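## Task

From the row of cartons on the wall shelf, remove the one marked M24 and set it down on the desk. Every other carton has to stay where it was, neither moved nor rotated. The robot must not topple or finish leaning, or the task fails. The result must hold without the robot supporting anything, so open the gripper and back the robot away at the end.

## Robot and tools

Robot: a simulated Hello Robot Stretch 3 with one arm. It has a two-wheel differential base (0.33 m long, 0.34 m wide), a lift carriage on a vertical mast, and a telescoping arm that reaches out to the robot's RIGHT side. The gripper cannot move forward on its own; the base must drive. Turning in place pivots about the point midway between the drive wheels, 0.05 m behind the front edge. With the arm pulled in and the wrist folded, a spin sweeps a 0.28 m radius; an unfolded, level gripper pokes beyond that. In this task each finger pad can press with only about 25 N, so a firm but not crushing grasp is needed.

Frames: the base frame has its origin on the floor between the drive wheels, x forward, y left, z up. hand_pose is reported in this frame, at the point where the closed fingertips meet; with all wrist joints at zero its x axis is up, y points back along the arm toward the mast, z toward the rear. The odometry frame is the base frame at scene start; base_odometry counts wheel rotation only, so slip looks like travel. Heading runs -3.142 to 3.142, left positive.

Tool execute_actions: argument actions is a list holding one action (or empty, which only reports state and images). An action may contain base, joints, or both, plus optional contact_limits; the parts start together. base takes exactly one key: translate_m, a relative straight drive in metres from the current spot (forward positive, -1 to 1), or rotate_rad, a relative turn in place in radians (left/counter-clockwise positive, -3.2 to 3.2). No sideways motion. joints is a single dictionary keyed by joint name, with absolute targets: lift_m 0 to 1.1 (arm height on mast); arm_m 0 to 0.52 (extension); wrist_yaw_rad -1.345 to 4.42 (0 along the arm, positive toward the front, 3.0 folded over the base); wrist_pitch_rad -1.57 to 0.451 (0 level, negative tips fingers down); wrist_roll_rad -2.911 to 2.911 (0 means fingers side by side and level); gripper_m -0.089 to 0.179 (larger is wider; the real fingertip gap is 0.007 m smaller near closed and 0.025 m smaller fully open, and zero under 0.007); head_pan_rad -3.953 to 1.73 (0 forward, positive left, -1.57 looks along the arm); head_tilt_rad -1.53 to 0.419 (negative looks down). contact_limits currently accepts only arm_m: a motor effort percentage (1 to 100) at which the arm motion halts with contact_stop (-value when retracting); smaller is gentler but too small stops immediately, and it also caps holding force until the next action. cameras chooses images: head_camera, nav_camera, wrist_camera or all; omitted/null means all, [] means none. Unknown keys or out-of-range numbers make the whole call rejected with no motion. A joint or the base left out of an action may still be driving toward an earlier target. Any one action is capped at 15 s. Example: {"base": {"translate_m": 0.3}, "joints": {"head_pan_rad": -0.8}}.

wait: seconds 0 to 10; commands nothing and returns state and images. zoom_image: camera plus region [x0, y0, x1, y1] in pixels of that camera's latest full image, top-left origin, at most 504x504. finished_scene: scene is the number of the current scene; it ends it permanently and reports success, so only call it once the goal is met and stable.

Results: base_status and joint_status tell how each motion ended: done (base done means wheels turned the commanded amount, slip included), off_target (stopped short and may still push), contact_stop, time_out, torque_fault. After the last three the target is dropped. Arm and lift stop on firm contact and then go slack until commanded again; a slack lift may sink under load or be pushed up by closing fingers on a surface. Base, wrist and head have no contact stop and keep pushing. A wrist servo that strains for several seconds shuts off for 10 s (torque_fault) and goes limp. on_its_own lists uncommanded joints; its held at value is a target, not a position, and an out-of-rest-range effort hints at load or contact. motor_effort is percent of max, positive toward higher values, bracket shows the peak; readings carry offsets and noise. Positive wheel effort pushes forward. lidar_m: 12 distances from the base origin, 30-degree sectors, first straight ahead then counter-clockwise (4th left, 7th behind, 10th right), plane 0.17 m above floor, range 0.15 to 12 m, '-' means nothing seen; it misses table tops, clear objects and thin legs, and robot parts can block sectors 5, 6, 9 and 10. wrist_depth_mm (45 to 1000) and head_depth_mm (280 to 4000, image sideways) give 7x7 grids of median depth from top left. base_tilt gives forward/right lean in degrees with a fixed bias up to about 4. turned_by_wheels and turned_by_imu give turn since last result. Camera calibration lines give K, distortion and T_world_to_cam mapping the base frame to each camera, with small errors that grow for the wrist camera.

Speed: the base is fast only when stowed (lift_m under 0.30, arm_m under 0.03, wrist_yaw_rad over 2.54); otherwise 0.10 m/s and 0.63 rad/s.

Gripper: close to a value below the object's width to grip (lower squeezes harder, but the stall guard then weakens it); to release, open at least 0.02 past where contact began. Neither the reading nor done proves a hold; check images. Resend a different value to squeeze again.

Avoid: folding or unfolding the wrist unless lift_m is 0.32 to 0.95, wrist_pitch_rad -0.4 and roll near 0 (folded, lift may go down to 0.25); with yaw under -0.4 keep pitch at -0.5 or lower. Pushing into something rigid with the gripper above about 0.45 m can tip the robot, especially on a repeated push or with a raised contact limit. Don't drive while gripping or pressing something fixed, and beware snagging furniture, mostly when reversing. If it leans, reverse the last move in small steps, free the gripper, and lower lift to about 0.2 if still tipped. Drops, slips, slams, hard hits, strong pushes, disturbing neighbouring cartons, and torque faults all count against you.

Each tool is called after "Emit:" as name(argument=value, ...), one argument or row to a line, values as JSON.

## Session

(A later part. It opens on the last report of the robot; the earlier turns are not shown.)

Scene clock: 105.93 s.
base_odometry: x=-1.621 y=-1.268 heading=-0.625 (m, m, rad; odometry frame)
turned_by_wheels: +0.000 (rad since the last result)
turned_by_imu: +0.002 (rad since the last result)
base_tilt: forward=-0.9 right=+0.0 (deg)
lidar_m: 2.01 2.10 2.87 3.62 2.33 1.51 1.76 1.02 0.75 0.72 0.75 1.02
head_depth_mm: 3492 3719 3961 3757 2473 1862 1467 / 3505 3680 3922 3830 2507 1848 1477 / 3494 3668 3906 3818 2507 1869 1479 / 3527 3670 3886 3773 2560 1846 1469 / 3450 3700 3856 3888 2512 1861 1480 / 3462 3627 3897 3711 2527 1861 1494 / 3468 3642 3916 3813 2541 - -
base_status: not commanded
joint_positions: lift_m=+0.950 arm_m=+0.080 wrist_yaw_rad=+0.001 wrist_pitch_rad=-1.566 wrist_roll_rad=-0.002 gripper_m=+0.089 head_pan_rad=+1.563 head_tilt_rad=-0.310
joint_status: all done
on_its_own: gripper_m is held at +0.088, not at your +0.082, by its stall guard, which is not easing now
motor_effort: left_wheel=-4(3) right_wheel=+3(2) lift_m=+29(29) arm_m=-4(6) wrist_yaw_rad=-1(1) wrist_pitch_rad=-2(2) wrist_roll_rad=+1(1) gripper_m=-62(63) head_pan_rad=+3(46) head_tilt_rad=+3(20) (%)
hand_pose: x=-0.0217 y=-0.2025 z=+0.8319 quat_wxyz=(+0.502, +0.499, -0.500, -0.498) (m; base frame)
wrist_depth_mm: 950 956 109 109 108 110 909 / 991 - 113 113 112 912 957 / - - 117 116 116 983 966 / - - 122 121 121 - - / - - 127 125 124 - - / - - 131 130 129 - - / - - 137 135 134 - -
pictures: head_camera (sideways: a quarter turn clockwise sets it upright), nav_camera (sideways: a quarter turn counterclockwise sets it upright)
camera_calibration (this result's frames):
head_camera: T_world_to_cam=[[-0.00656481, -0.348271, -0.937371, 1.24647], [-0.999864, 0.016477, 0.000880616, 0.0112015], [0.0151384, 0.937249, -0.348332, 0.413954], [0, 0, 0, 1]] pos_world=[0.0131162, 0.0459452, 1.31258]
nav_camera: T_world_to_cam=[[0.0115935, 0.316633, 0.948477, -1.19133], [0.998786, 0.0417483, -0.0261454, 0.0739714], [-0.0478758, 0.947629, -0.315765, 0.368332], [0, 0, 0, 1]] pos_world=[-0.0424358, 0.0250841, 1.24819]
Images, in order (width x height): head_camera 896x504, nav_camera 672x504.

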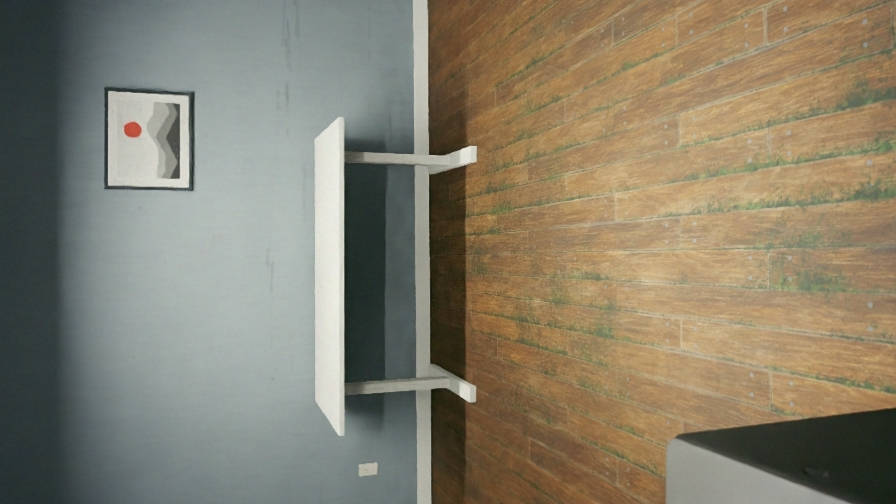

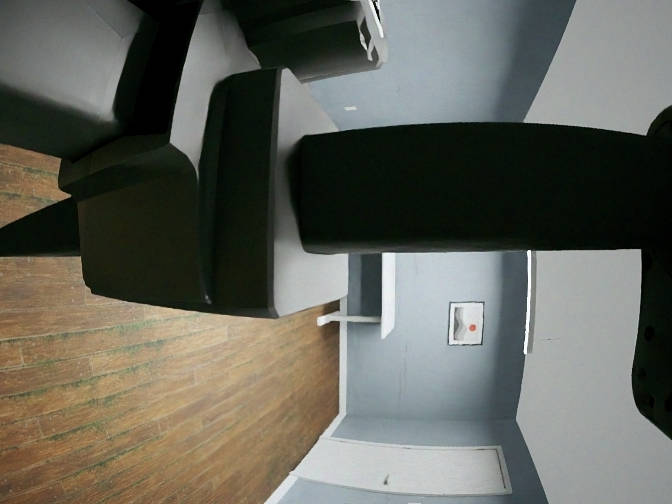

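Emit:
execute_actions(
  actions=[
    {"base": {"rotate_rad": 1.5708}, "joints": {"arm_m": 0.05, "head_pan_rad": 0.0, "head_tilt_rad": -0.5}},
  ],
  cameras=[],
)

Emit:
execute_actions(
  actions=[
    {"base": {"translate_m": 1.0}, "joints": {"lift_m": 1.06}},
  ],
  cameras=[],
)

Emit:
execute_actions(
  actions=[
    {"base": {"translate_m": 1.0}},
  ],
  cameras=["head_camera", "wrist_camera"],
)

Scene clock: 115.03 s.
base_odometry: x=-1.621 y=-1.268 heading=+0.946 (m, m, rad; odometry frame)
turned_by_wheels: +1.571 (rad since the last result)
turned_by_imu: +1.570 (rad since the last result)
base_tilt: forward=-0.9 right=+0.1 (deg)
lidar_m: 3.62 2.31 1.51 1.76 1.02 0.74 0.72 0.75 1.03 2.02 2.10 2.89
head_depth_mm: 3356 3777 3793 2540 1921 1546 1284 / 3422 3575 3804 2548 1925 1538 1284 / 3412 3652 3684 2556 1927 1543 1285 / 3411 3708 3813 2554 1938 1540 1289 / 3478 3631 3726 2563 1937 1540 1291 / 3465 3640 3806 2601 1946 1542 1292 / 3413 3736 3830 2547 1942 1548 1287
base_status: done
joint_positions: lift_m=+0.950 arm_m=+0.050 wrist_yaw_rad=+0.001 wrist_pitch_rad=-1.566 wrist_roll_rad=-0.002 gripper_m=+0.089 head_pan_rad=+0.007 head_tilt_rad=-0.494
joint_status: all done
on_its_own: gripper_m is held at +0.088, not at your +0.082, by its stall guard, which is not easing now
motor_effort: left_wheel=-4(9) right_wheel=+3(6) lift_m=+29(29) arm_m=-4(5) wrist_yaw_rad=-2(1) wrist_pitch_rad=-2(2) wrist_roll_rad=+1(1) gripper_m=-62(63) head_pan_rad=-4(47) head_tilt_rad=-3(16) (%)
hand_pose: x=-0.0217 y=-0.1725 z=+0.8319 quat_wxyz=(+0.502, +0.499, -0.500, -0.498) (m; base frame)
wrist_depth_mm: 969 938 110 109 109 110 844 / 966 977 114 113 112 944 833 / - - 117 117 115 954 841 / - - 121 121 120 - 838 / - - 126 125 124 - 816 / - - 132 130 129 - 814 / - - 137 135 135 - 766
pictures: none
No camera images: the call's "cameras" was empty. Leave "cameras" out to get every camera's image.

Scene clock: 126.10 s.
base_odometry: x=-1.035 y=-0.457 heading=+0.946 (m, m, rad; odometry frame)
turned_by_wheels: +0.000 (rad since the last result)
turned_by_imu: +0.003 (rad since the last result)
base_tilt: forward=-0.8 right=+0.2 (deg)
lidar_m: 2.62 2.46 1.61 1.38 1.82 1.78 1.72 1.79 2.10 2.02 2.10 2.85
head_depth_mm: 2578 2792 3060 2560 1920 1540 1278 / 2575 2721 3072 2555 1910 1553 1289 / 2554 2744 3086 2523 1936 1548 1296 / 2559 2748 3070 2582 1940 1544 1288 / 2562 2749 3105 2535 1940 1559 1287 / 2577 2714 3038 2571 1926 1548 1293 / 2564 2833 3091 2558 1932 1545 1289
base_status: done
joint_positions: lift_m=+1.060 arm_m=+0.050 wrist_yaw_rad=+0.001 wrist_pitch_rad=-1.566 wrist_roll_rad=-0.002 gripper_m=+0.089 head_pan_rad=+0.007 head_tilt_rad=-0.494
joint_status: all done
on_its_own: gripper_m is held at +0.088, not at your +0.082, by its stall guard, which is not easing now
motor_effort: left_wheel=-4(6) right_wheel=+3(6) lift_m=+29(37) arm_m=-4(4) wrist_yaw_rad=-1(0) wrist_pitch_rad=-2(2) wrist_roll_rad=+1(1) gripper_m=-63(63) head_pan_rad=-4(4) head_tilt_rad=-2(1) (%)
hand_pose: x=-0.0217 y=-0.1725 z=+0.9419 quat_wxyz=(+0.502, +0.499, -0.500, -0.498) (m; base frame)
wrist_depth_mm: - - 109 108 108 109 - / - - 113 113 112 - - / - - 117 117 116 - - / - - 121 120 120 - - / - - 126 125 124 - - / - - 131 130 129 - - / - - 136 135 135 - -
pictures: none
No camera images: the call's "cameras" was empty. Leave "cameras" out to get every camera's image.

Scene clock: 137.17 s.
base_odometry: x=-0.450 y=+0.354 heading=+0.946 (m, m, rad; odometry frame)
turned_by_wheels: +0.000 (rad since the last result)
turned_by_imu: +0.003 (rad since the last result)
base_tilt: forward=-0.9 right=+0.2 (deg)
lidar_m: 2.06 1.72 1.80 1.36 1.81 2.50 2.72 2.82 2.11 2.03 2.09 1.65
head_depth_mm: 1712 1864 1696 1840 1891 1547 1290 / 1719 1879 1694 2261 1940 1545 1284 / 1727 1875 1692 2247 1922 1545 1291 / 1715 1874 1691 2234 1919 1546 1287 / 1729 1887 1699 2250 1904 1556 1291 / 1744 1865 1701 2285 1948 1541 1292 / 1717 1871 1699 2248 1864 1545 1283
base_status: done
joint_positions: lift_m=+1.060 arm_m=+0.050 wrist_yaw_rad=+0.001 wrist_pitch_rad=-1.566 wrist_roll_rad=-0.002 gripper_m=+0.089 head_pan_rad=+0.007 head_tilt_rad=-0.494
joint_status: not commanded
on_its_own: gripper_m is held at +0.088, not at your +0.082, by its stall guard, which is not easing now
motor_effort: left_wheel=-4(6) right_wheel=+3(6) lift_m=+29(29) arm_m=-4(3) wrist_yaw_rad=-1(1) wrist_pitch_rad=-2(2) wrist_roll_rad=+1(1) gripper_m=-63(63) head_pan_rad=-4(5) head_tilt_rad=-2(2) (%)
hand_pose: x=-0.0217 y=-0.1725 z=+0.9419 quat_wxyz=(+0.502, +0.499, -0.500, -0.498) (m; base frame)
wrist_depth_mm: - - 110 109 108 109 - / - - 114 113 112 - - / - - 117 116 116 - - / - - 121 121 120 - - / - - 126 125 125 - - / - - 131 130 129 - - / - - 136 135 134 - -
pictures: head_camera (sideways: a quarter turn clockwise sets it upright), wrist_camera
camera_calibration (this result's frames):
head_camera: T_world_to_cam=[[-0.514025, 0.000175443, -0.857775, 1.14572], [0.00153808, 0.999999, -0.000717167, 0.00717305], [0.857774, -0.00168797, -0.514024, 0.624424], [0, 0, 0, 1]] pos_world=[0.0533035, -0.00632004, 1.30375]
wrist_camera: T_world_to_cam=[[-0.998085, -0.0511148, -0.0348452, 0.0057017], [-0.0570151, 0.978637, 0.197533, 0.0141135], [0.024004, 0.199141, -0.979677, 1.12192], [0, 0, 0, 1]] pos_world=[-0.0204352, -0.236942, 1.09653]
Images, in order (width x height): head_camera 896x504, wrist_camera 644x364.

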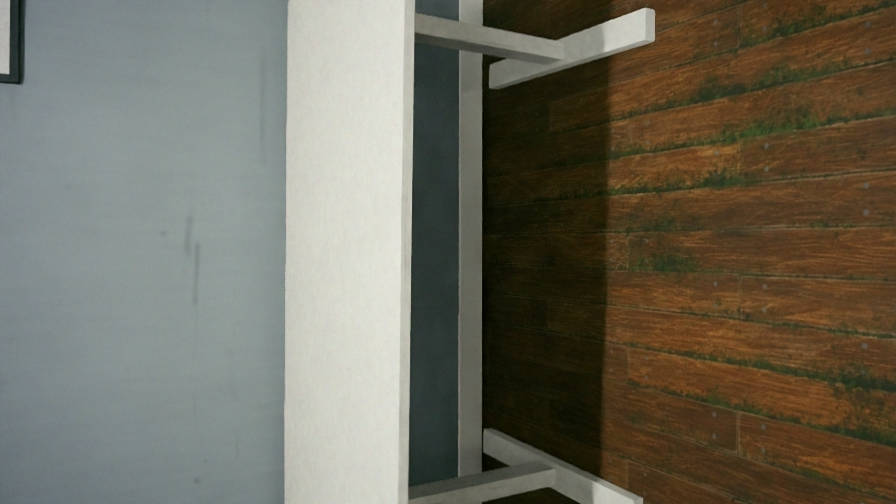

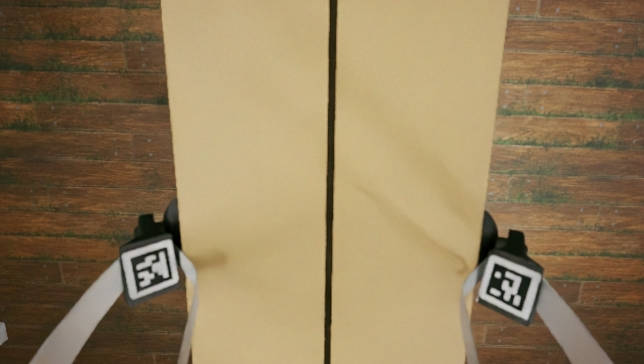

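Emit:
execute_actions(
  actions=[
    {"base": {"translate_m": 0.84}, "joints": {"head_tilt_rad": -0.8}},
  ],
  cameras=["head_camera"],
)

Scene clock: 158.10 s.
base_odometry: x=+0.042 y=+1.035 heading=+0.945 (m, m, rad; odometry frame)
turned_by_wheels: +0.000 (rad since the last result)
turned_by_imu: +0.003 (rad since the last result)
base_tilt: forward=-0.8 right=+0.1 (deg)
lidar_m: 1.21 0.99 1.73 1.74 1.80 2.06 3.57 2.87 2.11 2.02 1.71 0.90
head_depth_mm: 1050 1149 938 768 683 1289 1135 / 1054 1145 933 769 684 1292 1138 / 1048 1148 934 768 683 1286 1139 / 1052 1144 934 769 684 1287 1135 / 1057 1149 931 770 682 1285 1131 / 1050 1142 933 769 684 1291 1139 / 1050 1145 935 770 699 1271 1135
base_status: done
joint_positions: lift_m=+1.060 arm_m=+0.050 wrist_yaw_rad=+0.001 wrist_pitch_rad=-1.566 wrist_roll_rad=-0.002 gripper_m=+0.089 head_pan_rad=+0.007 head_tilt_rad=-0.790
joint_status: all done
on_its_own: gripper_m is held at +0.088, not at your +0.082, by its stall guard, which is not easing now
motor_effort: left_wheel=-4(6) right_wheel=+3(4) lift_m=+29(29) arm_m=-4(4) wrist_yaw_rad=-1(1) wrist_pitch_rad=-2(2) wrist_roll_rad=+1(1) gripper_m=-62(62) head_pan_rad=-5(5) head_tilt_rad=-4(21) (%)
hand_pose: x=-0.0217 y=-0.1725 z=+0.9419 quat_wxyz=(+0.502, +0.499, -0.500, -0.498) (m; base frame)
wrist_depth_mm: - - 110 109 108 110 - / - - 113 112 112 - - / - - 118 117 116 - - / - - 121 121 120 - - / - - 126 125 124 - - / - - 130 130 129 - - / 454 - 136 135 135 - -
pictures: head_camera (sideways: a quarter turn clockwise sets it upright)
camera_calibration (this result's frames):
head_camera: T_world_to_cam=[[-0.741898, -0.00131337, -0.670512, 0.903019], [0.00113364, 0.999994, -0.00321308, 0.0104242], [0.670512, -0.0031439, -0.741892, 0.921981], [0, 0, 0, 1]] pos_world=[0.0517363, -0.00633949, 1.28953]
Images, in order (width x height): head_camera 896x504.

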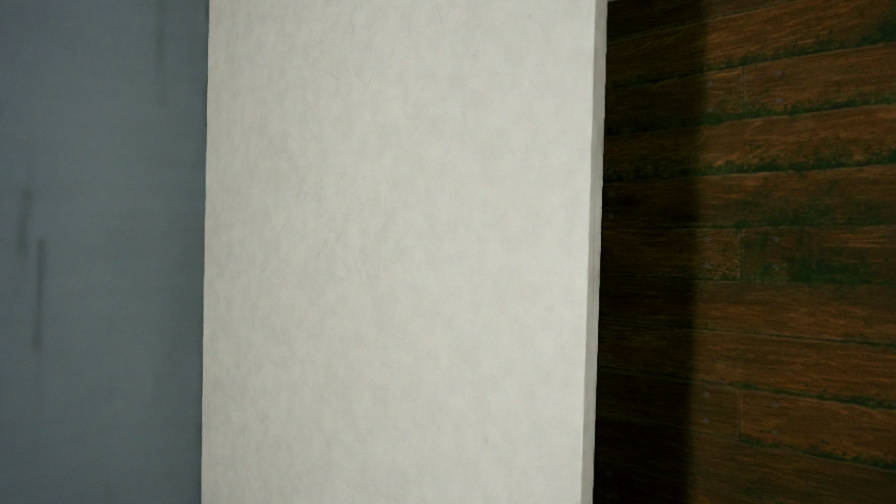

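Emit:
execute_actions(
  actions=[
    {"base": {"rotate_rad": 1.5708}, "joints": {"head_pan_rad": -1.57, "head_tilt_rad": -0.7}},
  ],
  cameras=[],
)

Emit:
execute_actions(
  actions=[
    {"joints": {"arm_m": 0.49}},
  ],
  cameras=["head_camera", "wrist_camera"],
)

Scene clock: 165.10 s.
base_odometry: x=+0.042 y=+1.035 heading=+2.516 (m, m, rad; odometry frame)
turned_by_wheels: +1.571 (rad since the last result)
turned_by_imu: +1.570 (rad since the last result)
base_tilt: forward=-0.8 right=+0.1 (deg)
lidar_m: 1.74 1.67 2.07 3.55 2.85 2.10 2.02 1.71 0.90 1.21 0.99 1.75
head_depth_mm: - - - - 697 1345 1124 / - - - - - - 291 / - - - - - - 291 / 1032 1189 1065 843 - 315 291 / 1035 1168 1066 840 679 341 300 / 1034 1167 1068 848 697 1319 1158 / 1040 1172 1062 840 700 1307 1163
base_status: done
joint_positions: lift_m=+1.060 arm_m=+0.050 wrist_yaw_rad=+0.001 wrist_pitch_rad=-1.566 wrist_roll_rad=-0.002 gripper_m=+0.089 head_pan_rad=-1.563 head_tilt_rad=-0.705
joint_status: all done
on_its_own: gripper_m is held at +0.088, not at your +0.082, by its stall guard, which is not easing now
motor_effort: left_wheel=-4(11) right_wheel=+3(8) lift_m=+30(29) arm_m=-3(4) wrist_yaw_rad=-1(0) wrist_pitch_rad=-2(2) wrist_roll_rad=+1(1) gripper_m=-63(63) head_pan_rad=-5(47) head_tilt_rad=+3(13) (%)
hand_pose: x=-0.0217 y=-0.1725 z=+0.9419 quat_wxyz=(+0.502, +0.499, -0.500, -0.498) (m; base frame)
wrist_depth_mm: - - 110 109 108 110 - / - - 114 113 112 - - / - - 117 117 116 - - / - - 121 120 119 - - / - - 126 125 125 - - / - - 131 130 129 - - / - - 137 135 134 - -
pictures: none
No camera images: the call's "cameras" was empty. Leave "cameras" out to get every camera's image.

Scene clock: 169.53 s.
base_odometry: x=+0.042 y=+1.035 heading=+2.516 (m, m, rad; odometry frame)
turned_by_wheels: +0.000 (rad since the last result)
turned_by_imu: +0.001 (rad since the last result)
base_tilt: forward=-0.8 right=+0.2 (deg)
lidar_m: 1.74 1.66 2.07 3.56 2.84 2.10 2.02 1.71 0.90 1.21 0.99 1.74
head_depth_mm: 1044 1170 1066 845 699 1313 1170 / 1049 1161 1068 842 698 1313 1168 / 1058 1145 585 630 697 1310 1162 / 1031 916 585 614 699 1311 1159 / 1033 1168 1047 843 697 1316 1161 / 1041 1175 1065 846 698 1310 1175 / 1033 1169 1063 841 697 1310 1166
base_status: not commanded
joint_positions: lift_m=+1.060 arm_m=+0.490 wrist_yaw_rad=+0.001 wrist_pitch_rad=-1.566 wrist_roll_rad=-0.002 gripper_m=+0.089 head_pan_rad=-1.563 head_tilt_rad=-0.705
joint_status: all done
on_its_own: gripper_m is held at +0.088, not at your +0.082, by its stall guard, which is not easing now
motor_effort: left_wheel=-4(4) right_wheel=+4(3) lift_m=+29(29) arm_m=+5(5) wrist_yaw_rad=-1(1) wrist_pitch_rad=-2(2) wrist_roll_rad=+1(1) gripper_m=-63(62) head_pan_rad=-5(4) head_tilt_rad=+2(2) (%)
hand_pose: x=-0.0217 y=-0.6119 z=+0.9419 quat_wxyz=(+0.502, +0.499, -0.500, -0.498) (m; base frame)
wrist_depth_mm: 355 349 109 109 108 110 347 / 366 368 113 112 112 353 358 / 380 373 117 116 116 367 371 / 391 391 121 120 120 385 376 / 418 409 126 126 124 391 395 / 439 437 131 130 129 - 417 / - - 136 136 134 - 434
pictures: head_camera (sideways: a quarter turn clockwise sets it upright), wrist_camera
camera_calibration (this result's frames):
head_camera: T_world_to_cam=[[-0.00133809, 0.682142, -0.731218, 0.977612], [0.999997, -0.000733345, -0.00251407, 0.00342136], [-0.00225119, -0.731219, -0.682139, 0.848372], [0, 0, 0, 1]] pos_world=[-0.000203364, -0.0465221, 1.29356]
wrist_camera: T_world_to_cam=[[-0.998092, -0.0509799, -0.0348457, -0.0166749], [-0.0568829, 0.978644, 0.197533, 0.444145], [0.0240313, 0.199138, -0.979677, 1.20943], [0, 0, 0, 1]] pos_world=[-0.020443, -0.676353, 1.09653]
Images, in order (width x height): head_camera 896x504, wrist_camera 644x364.

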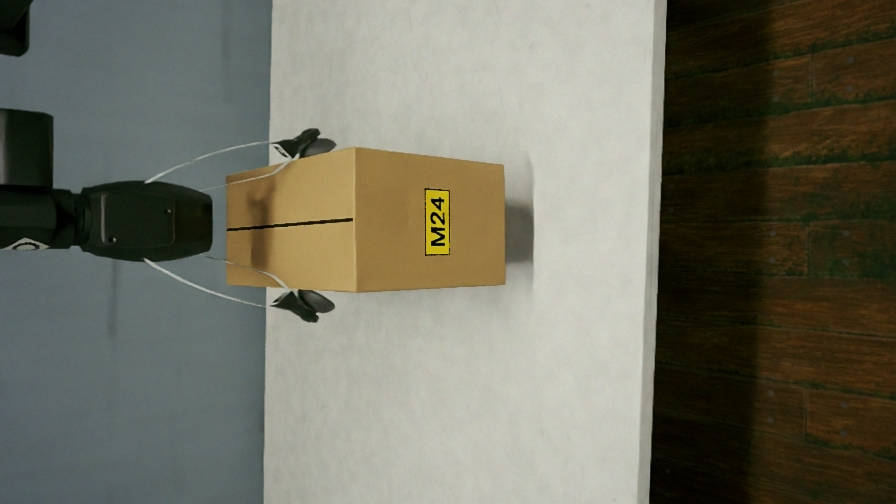

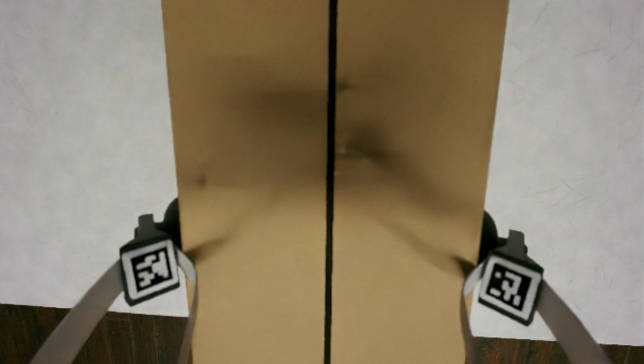

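Emit:
execute_actions(
  actions=[
    {"joints": {"lift_m": 0.993}},
  ],
  cameras=["head_camera"],
)

Scene clock: 173.43 s.
base_odometry: x=+0.042 y=+1.035 heading=+2.516 (m, m, rad; odometry frame)
turned_by_wheels: +0.000 (rad since the last result)
turned_by_imu: +0.001 (rad since the last result)
base_tilt: forward=-0.9 right=+0.1 (deg)
lidar_m: 1.74 1.66 2.07 3.54 2.86 2.10 2.02 1.71 0.91 1.21 0.99 1.74
head_depth_mm: 979 1209 1066 844 702 1306 1163 / - 1158 1070 842 697 1314 1175 / - 1162 739 628 682 1309 1170 / 1032 1160 710 616 683 1322 1159 / 1038 1170 1066 843 697 1323 1164 / 1030 1175 1066 840 698 1314 1171 / 1036 1177 1071 843 700 1319 1163
base_status: not commanded
joint_positions: lift_m=+0.993 arm_m=+0.490 wrist_yaw_rad=+0.001 wrist_pitch_rad=-1.566 wrist_roll_rad=-0.002 gripper_m=+0.089 head_pan_rad=-1.563 head_tilt_rad=-0.705
joint_status: all done
on_its_own: gripper_m is held at +0.088, not at your +0.082, by its stall guard, which is not easing now
motor_effort: left_wheel=-4(4) right_wheel=+3(3) lift_m=+15(19) arm_m=+5(6) wrist_yaw_rad=+0(2) wrist_pitch_rad=-2(2) wrist_roll_rad=+1(1) gripper_m=-63(62) head_pan_rad=-5(4) head_tilt_rad=+1(2) (%)
hand_pose: x=-0.0217 y=-0.6119 z=+0.8757 quat_wxyz=(+0.502, +0.499, -0.500, -0.498) (m; base frame)
wrist_depth_mm: 292 292 110 109 108 110 284 / 303 300 113 113 112 290 288 / 311 308 118 117 116 300 303 / 324 324 121 121 120 315 312 / 337 334 126 125 124 325 328 / 350 352 132 131 129 - 340 / - 365 137 136 134 353 358
pictures: head_camera (sideways: a quarter turn clockwise sets it upright)
camera_calibration (this result's frames):
head_camera: T_world_to_cam=[[-0.00133817, 0.682142, -0.731218, 0.977612], [0.999997, -0.000733226, -0.00251407, 0.00342136], [-0.0022511, -0.731219, -0.682139, 0.848372], [0, 0, 0, 1]] pos_world=[-0.000203358, -0.0465221, 1.29356]
Images, in order (width x height): head_camera 896x504.

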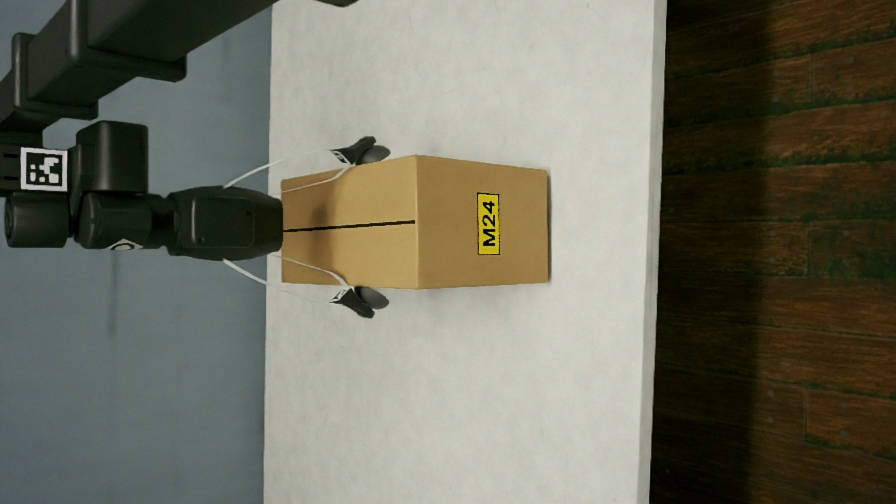

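Emit:
execute_actions(
  actions=[
    {"joints": {"lift_m": 0.979}},
  ],
  cameras=["head_camera"],
)

Scene clock: 176.43 s.
base_odometry: x=+0.042 y=+1.035 heading=+2.516 (m, m, rad; odometry frame)
turned_by_wheels: +0.000 (rad since the last result)
turned_by_imu: +0.001 (rad since the last result)
base_tilt: forward=-0.8 right=+0.0 (deg)
lidar_m: 1.74 1.66 2.07 3.56 2.86 2.11 2.01 1.70 0.90 1.21 0.99 1.75
head_depth_mm: 1001 - 1065 844 699 1313 1168 / - 1176 1070 847 700 1321 1166 / - 1187 761 637 684 1317 1166 / 1038 1149 707 630 683 1318 1169 / 1039 1168 1069 843 695 1313 1165 / 1034 1174 1070 843 698 1316 1171 / 1038 1181 1067 842 698 1311 1161
base_status: not commanded
joint_positions: lift_m=+0.980 arm_m=+0.490 wrist_yaw_rad=+0.001 wrist_pitch_rad=-1.568 wrist_roll_rad=-0.002 gripper_m=+0.089 head_pan_rad=-1.563 head_tilt_rad=-0.705
joint_status: lift_m contact_stop (moved -0.013 of -0.014)
on_its_own: gripper_m is held at +0.088, not at your +0.082, by its stall guard, which is not easing now; lift_m is slack since a contact_stop, until your next command for it
motor_effort: left_wheel=-5(5) right_wheel=+6(5) lift_m=+21(19) arm_m=+5(6) wrist_yaw_rad=+0(0) wrist_pitch_rad=-1(2) wrist_roll_rad=+1(1) gripper_m=-63(63) head_pan_rad=-5(4) head_tilt_rad=+3(2) (%)
hand_pose: x=-0.0217 y=-0.6114 z=+0.8628 quat_wxyz=(+0.502, +0.500, -0.500, -0.499) (m; base frame)
wrist_depth_mm: 278 277 109 108 108 108 271 / 294 286 112 112 111 279 280 / 301 301 117 116 115 290 290 / 313 311 121 120 120 300 301 / 328 320 125 125 124 310 312 / 340 338 131 129 129 - 326 / 353 349 136 135 135 345 341
pictures: head_camera (sideways: a quarter turn clockwise sets it upright)
camera_calibration (this result's frames):
head_camera: T_world_to_cam=[[-0.00133768, 0.682099, -0.731259, 0.977665], [0.999997, -0.000733614, -0.00251357, 0.00342071], [-0.00225097, -0.73126, -0.682095, 0.848316], [0, 0, 0, 1]] pos_world=[-0.000203366, -0.0465226, 1.29357]
Images, in order (width x height): head_camera 896x504.

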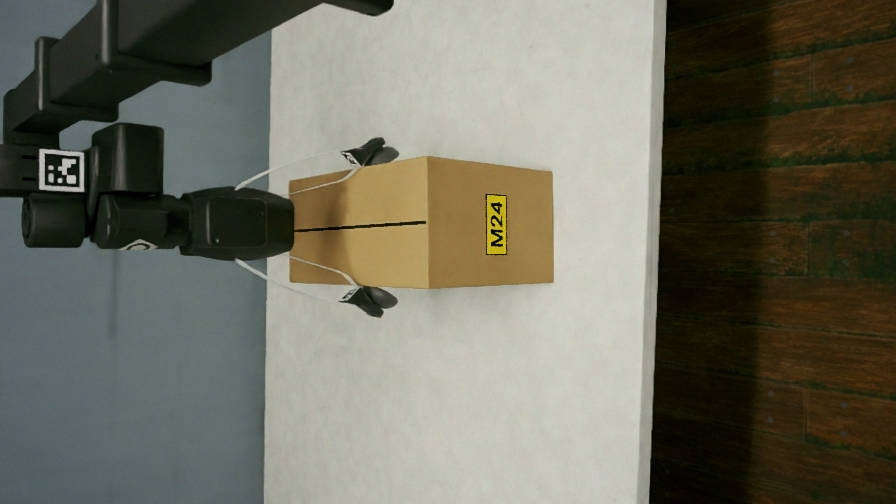

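Touched down. Release.

Emit:
execute_actions(
  actions=[
    {"joints": {"gripper_m": 0.17, "lift_m": 0.982}},
  ],
  cameras=[],
)

Emit:
wait(
  seconds=1.0,
)

Scene clock: 179.50 s.
base_odometry: x=+0.042 y=+1.035 heading=+2.516 (m, m, rad; odometry frame)
turned_by_wheels: +0.000 (rad since the last result)
turned_by_imu: +0.001 (rad since the last result)
base_tilt: forward=-0.8 right=+0.0 (deg)
lidar_m: 1.74 1.66 2.07 3.56 2.84 2.10 2.02 1.70 0.90 1.21 0.99 1.75
head_depth_mm: 996 - 1066 845 698 1311 1171 / - 1175 1063 845 697 1311 1172 / - 1195 759 633 685 1315 1167 / 1032 1148 706 631 683 1312 1173 / 1042 1166 1068 847 697 1319 1164 / 1033 1170 1066 841 699 1316 1163 / 1038 1177 1067 846 699 1310 1156
base_status: not commanded
joint_positions: lift_m=+0.982 arm_m=+0.490 wrist_yaw_rad=+0.001 wrist_pitch_rad=-1.567 wrist_roll_rad=-0.002 gripper_m=+0.148 head_pan_rad=-1.563 head_tilt_rad=-0.705
joint_status: gripper_m off_target (ended at +0.148, target +0.170); the others done
motor_effort: left_wheel=-4(6) right_wheel=+4(6) lift_m=+26(25) arm_m=+5(4) wrist_yaw_rad=-1(1) wrist_pitch_rad=-2(2) wrist_roll_rad=+1(1) gripper_m=+100(99) head_pan_rad=-4(5) head_tilt_rad=+2(3) (%)
hand_pose: x=-0.0217 y=-0.6116 z=+0.8641 quat_wxyz=(+0.502, +0.500, -0.500, -0.499) (m; base frame)
wrist_depth_mm: 280 277 108 108 107 108 271 / 290 288 112 112 111 278 281 / 301 297 116 116 115 288 292 / 309 309 121 120 119 302 305 / 322 326 126 125 123 310 317 / 340 340 131 130 129 - 319 / 353 352 136 135 134 342 337
pictures: none
No camera images: the call's "cameras" was empty. Leave "cameras" out to get every camera's image.

Scene clock: 180.50 s.
base_odometry: x=+0.042 y=+1.035 heading=+2.516 (m, m, rad; odometry frame)
turned_by_wheels: +0.000 (rad since the last result)
turned_by_imu: +0.000 (rad since the last result)
base_tilt: forward=-0.9 right=+0.1 (deg)
lidar_m: 1.74 1.66 2.06 3.56 2.85 2.10 2.02 1.71 0.91 1.21 0.99 1.74
head_depth_mm: 993 - 1067 846 700 1311 1165 / - 1175 1063 841 697 1319 1166 / - 1183 760 634 684 1312 1169 / 1038 1146 704 631 682 1310 1172 / 1034 1169 1071 843 699 1318 1167 / 1036 1168 1068 849 697 1321 1171 / 1035 1176 1071 840 698 1311 1169
base_status: not commanded
joint_positions: lift_m=+0.982 arm_m=+0.490 wrist_yaw_rad=+0.001 wrist_pitch_rad=-1.567 wrist_roll_rad=-0.002 gripper_m=+0.170 head_pan_rad=-1.563 head_tilt_rad=-0.705
joint_status: gripper_m off_target (ended at +0.148, target +0.170); the others done
on_its_own: gripper_m moved +0.022 to your old target +0.170
motor_effort: left_wheel=-4(6) right_wheel=+3(6) lift_m=+26(25) arm_m=+5(4) wrist_yaw_rad=+0(1) wrist_pitch_rad=-2(2) wrist_roll_rad=+1(1) gripper_m=+1(99) head_pan_rad=-4(5) head_tilt_rad=+2(3) (%)
hand_pose: x=-0.0217 y=-0.6116 z=+0.8641 quat_wxyz=(+0.502, +0.500, -0.500, -0.499) (m; base frame)
wrist_depth_mm: 283 277 108 108 107 108 270 / 289 288 112 111 111 279 280 / 302 299 116 116 115 285 288 / 310 307 120 120 119 301 301 / 328 322 125 125 124 311 308 / 342 342 130 129 128 327 324 / 356 350 135 135 134 340 341
wait: 1.00 s; at rest by 0.27 s
pictures: head_camera (sideways: a quarter turn clockwise sets it upright), nav_camera (sideways: a quarter turn counterclockwise sets it upright), wrist_camera
camera_calibration (this result's frames):
head_camera: T_world_to_cam=[[-0.00133776, 0.682099, -0.731259, 0.977665], [0.999997, -0.000733495, -0.00251357, 0.00342071], [-0.00225088, -0.73126, -0.682095, 0.848316], [0, 0, 0, 1]] pos_world=[-0.00020336, -0.0465226, 1.29357]
nav_camera: T_world_to_cam=[[-0.00412718, -0.657246, 0.753665, -0.937166], [-0.998129, -0.0432707, -0.0432008, 0.108339], [0.0610051, -0.752433, -0.655837, 0.810152], [0, 0, 0, 1]] pos_world=[0.0548449, -0.00167551, 1.24232]
wrist_camera: T_world_to_cam=[[-0.998092, -0.0509363, -0.0349067, -0.0192934], [-0.0568819, 0.9784, 0.198739, 0.45807], [0.0240297, 0.200345, -0.979431, 1.1337], [0, 0, 0, 1]] pos_world=[-0.0204432, -0.67629, 1.01867]
Images, in order (width x height): head_camera 896x504, nav_camera 672x504, wrist_camera 644x364.

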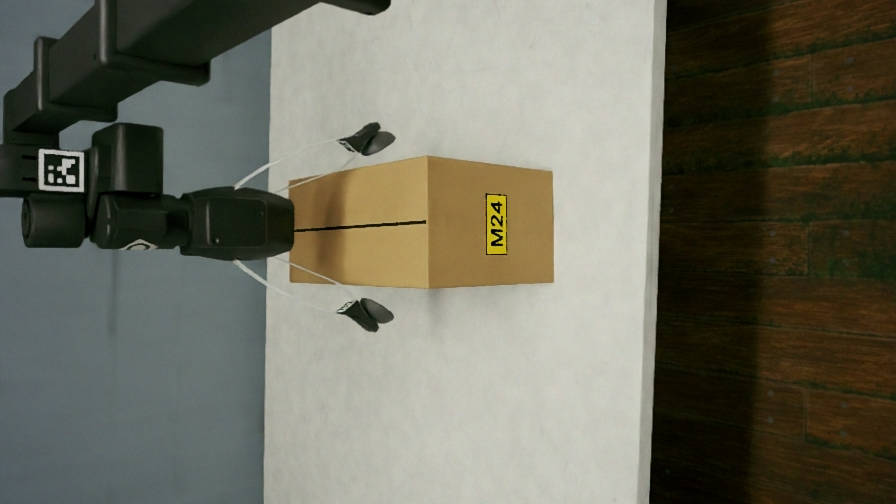

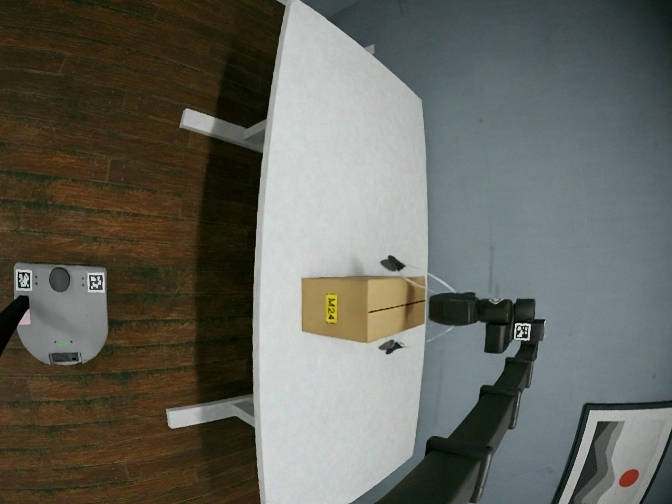

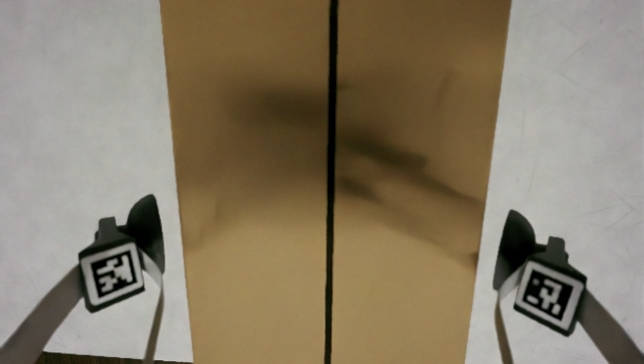

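Emit:
execute_actions(
  actions=[
    {"joints": {"lift_m": 1.06}},
  ],
  cameras=[],
)

Emit:
execute_actions(
  actions=[
    {"joints": {"arm_m": 0.01}},
  ],
  cameras=["nav_camera"],
)

Scene clock: 184.17 s.
base_odometry: x=+0.042 y=+1.035 heading=+2.516 (m, m, rad; odometry frame)
turned_by_wheels: +0.000 (rad since the last result)
turned_by_imu: +0.001 (rad since the last result)
base_tilt: forward=-0.8 right=+0.2 (deg)
lidar_m: 1.74 1.66 2.07 3.57 2.86 2.11 2.01 1.71 0.91 1.21 0.99 1.75
head_depth_mm: 1044 1162 1066 843 698 1310 1166 / 1045 1172 1045 839 696 1312 1160 / 1060 1189 976 634 684 1307 1163 / 1033 1202 728 630 681 1315 1172 / 1039 1172 1048 841 699 1308 1163 / 1034 1176 1070 845 697 1320 1168 / 1035 1165 1069 847 700 1313 1169
base_status: not commanded
joint_positions: lift_m=+1.060 arm_m=+0.490 wrist_yaw_rad=+0.001 wrist_pitch_rad=-1.567 wrist_roll_rad=-0.002 gripper_m=+0.170 head_pan_rad=-1.563 head_tilt_rad=-0.705
joint_status: all done
motor_effort: left_wheel=-4(4) right_wheel=+4(4) lift_m=+28(29) arm_m=+5(5) wrist_yaw_rad=-1(1) wrist_pitch_rad=-2(2) wrist_roll_rad=+1(1) gripper_m=+1(1) head_pan_rad=-4(4) head_tilt_rad=+2(3) (%)
hand_pose: x=-0.0217 y=-0.6116 z=+0.9419 quat_wxyz=(+0.502, +0.500, -0.500, -0.499) (m; base frame)
wrist_depth_mm: 360 354 182 179 182 345 345 / 369 365 354 186 187 355 356 / 381 387 371 193 194 370 366 / 394 397 384 200 202 381 379 / 413 410 400 210 211 397 394 / 428 430 417 217 219 411 410 / - - - 225 434 - 431
pictures: none
No camera images: the call's "cameras" was empty. Leave "cameras" out to get every camera's image.

Scene clock: 188.87 s.
base_odometry: x=+0.042 y=+1.035 heading=+2.516 (m, m, rad; odometry frame)
turned_by_wheels: +0.000 (rad since the last result)
turned_by_imu: +0.001 (rad since the last result)
base_tilt: forward=-0.8 right=+0.0 (deg)
lidar_m: 1.74 1.66 2.07 3.56 2.85 2.11 2.02 1.70 0.91 1.22 1.00 1.75
head_depth_mm: 996 - - - - 1337 1186 / 990 - - - - - - / 999 - - - - - - / 1035 1171 731 622 683 - 1147 / 1037 1165 1069 843 697 1340 1161 / 1037 1178 1072 845 699 1313 1188 / 1036 1176 1069 845 699 1313 1170
base_status: not commanded
joint_positions: lift_m=+1.060 arm_m=+0.010 wrist_yaw_rad=+0.001 wrist_pitch_rad=-1.567 wrist_roll_rad=-0.002 gripper_m=+0.170 head_pan_rad=-1.563 head_tilt_rad=-0.705
joint_status: all done
motor_effort: left_wheel=-3(4) right_wheel=+3(3) lift_m=+29(28) arm_m=-4(5) wrist_yaw_rad=+0(0) wrist_pitch_rad=-2(2) wrist_roll_rad=+1(1) gripper_m=+1(2) head_pan_rad=-4(4) head_tilt_rad=+2(1) (%)
hand_pose: x=-0.0217 y=-0.1322 z=+0.9419 quat_wxyz=(+0.502, +0.500, -0.500, -0.499) (m; base frame)
wrist_depth_mm: - - - - - - 982 / - - - - - - - / - - - - - - - / - - - - - - - / - - - - - - - / - - - - - - - / - - - - - - -
pictures: nav_camera (sideways: a quarter turn counterclockwise sets it upright)
camera_calibration (this result's frames):
nav_camera: T_world_to_cam=[[-0.00412865, -0.657124, 0.753771, -0.937305], [-0.998129, -0.0432768, -0.043195, 0.108331], [0.0610053, -0.752539, -0.655716, 0.809993], [0, 0, 0, 1]] pos_world=[0.054845, -0.00168518, 1.24232]
Images, in order (width x height): nav_camera 672x504.

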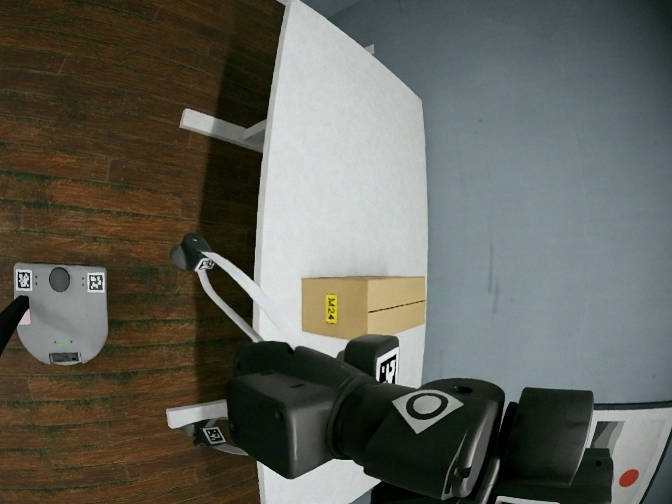

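Emit:
finished_scene(
  scene=2,
)

The scene is finished: the task was done.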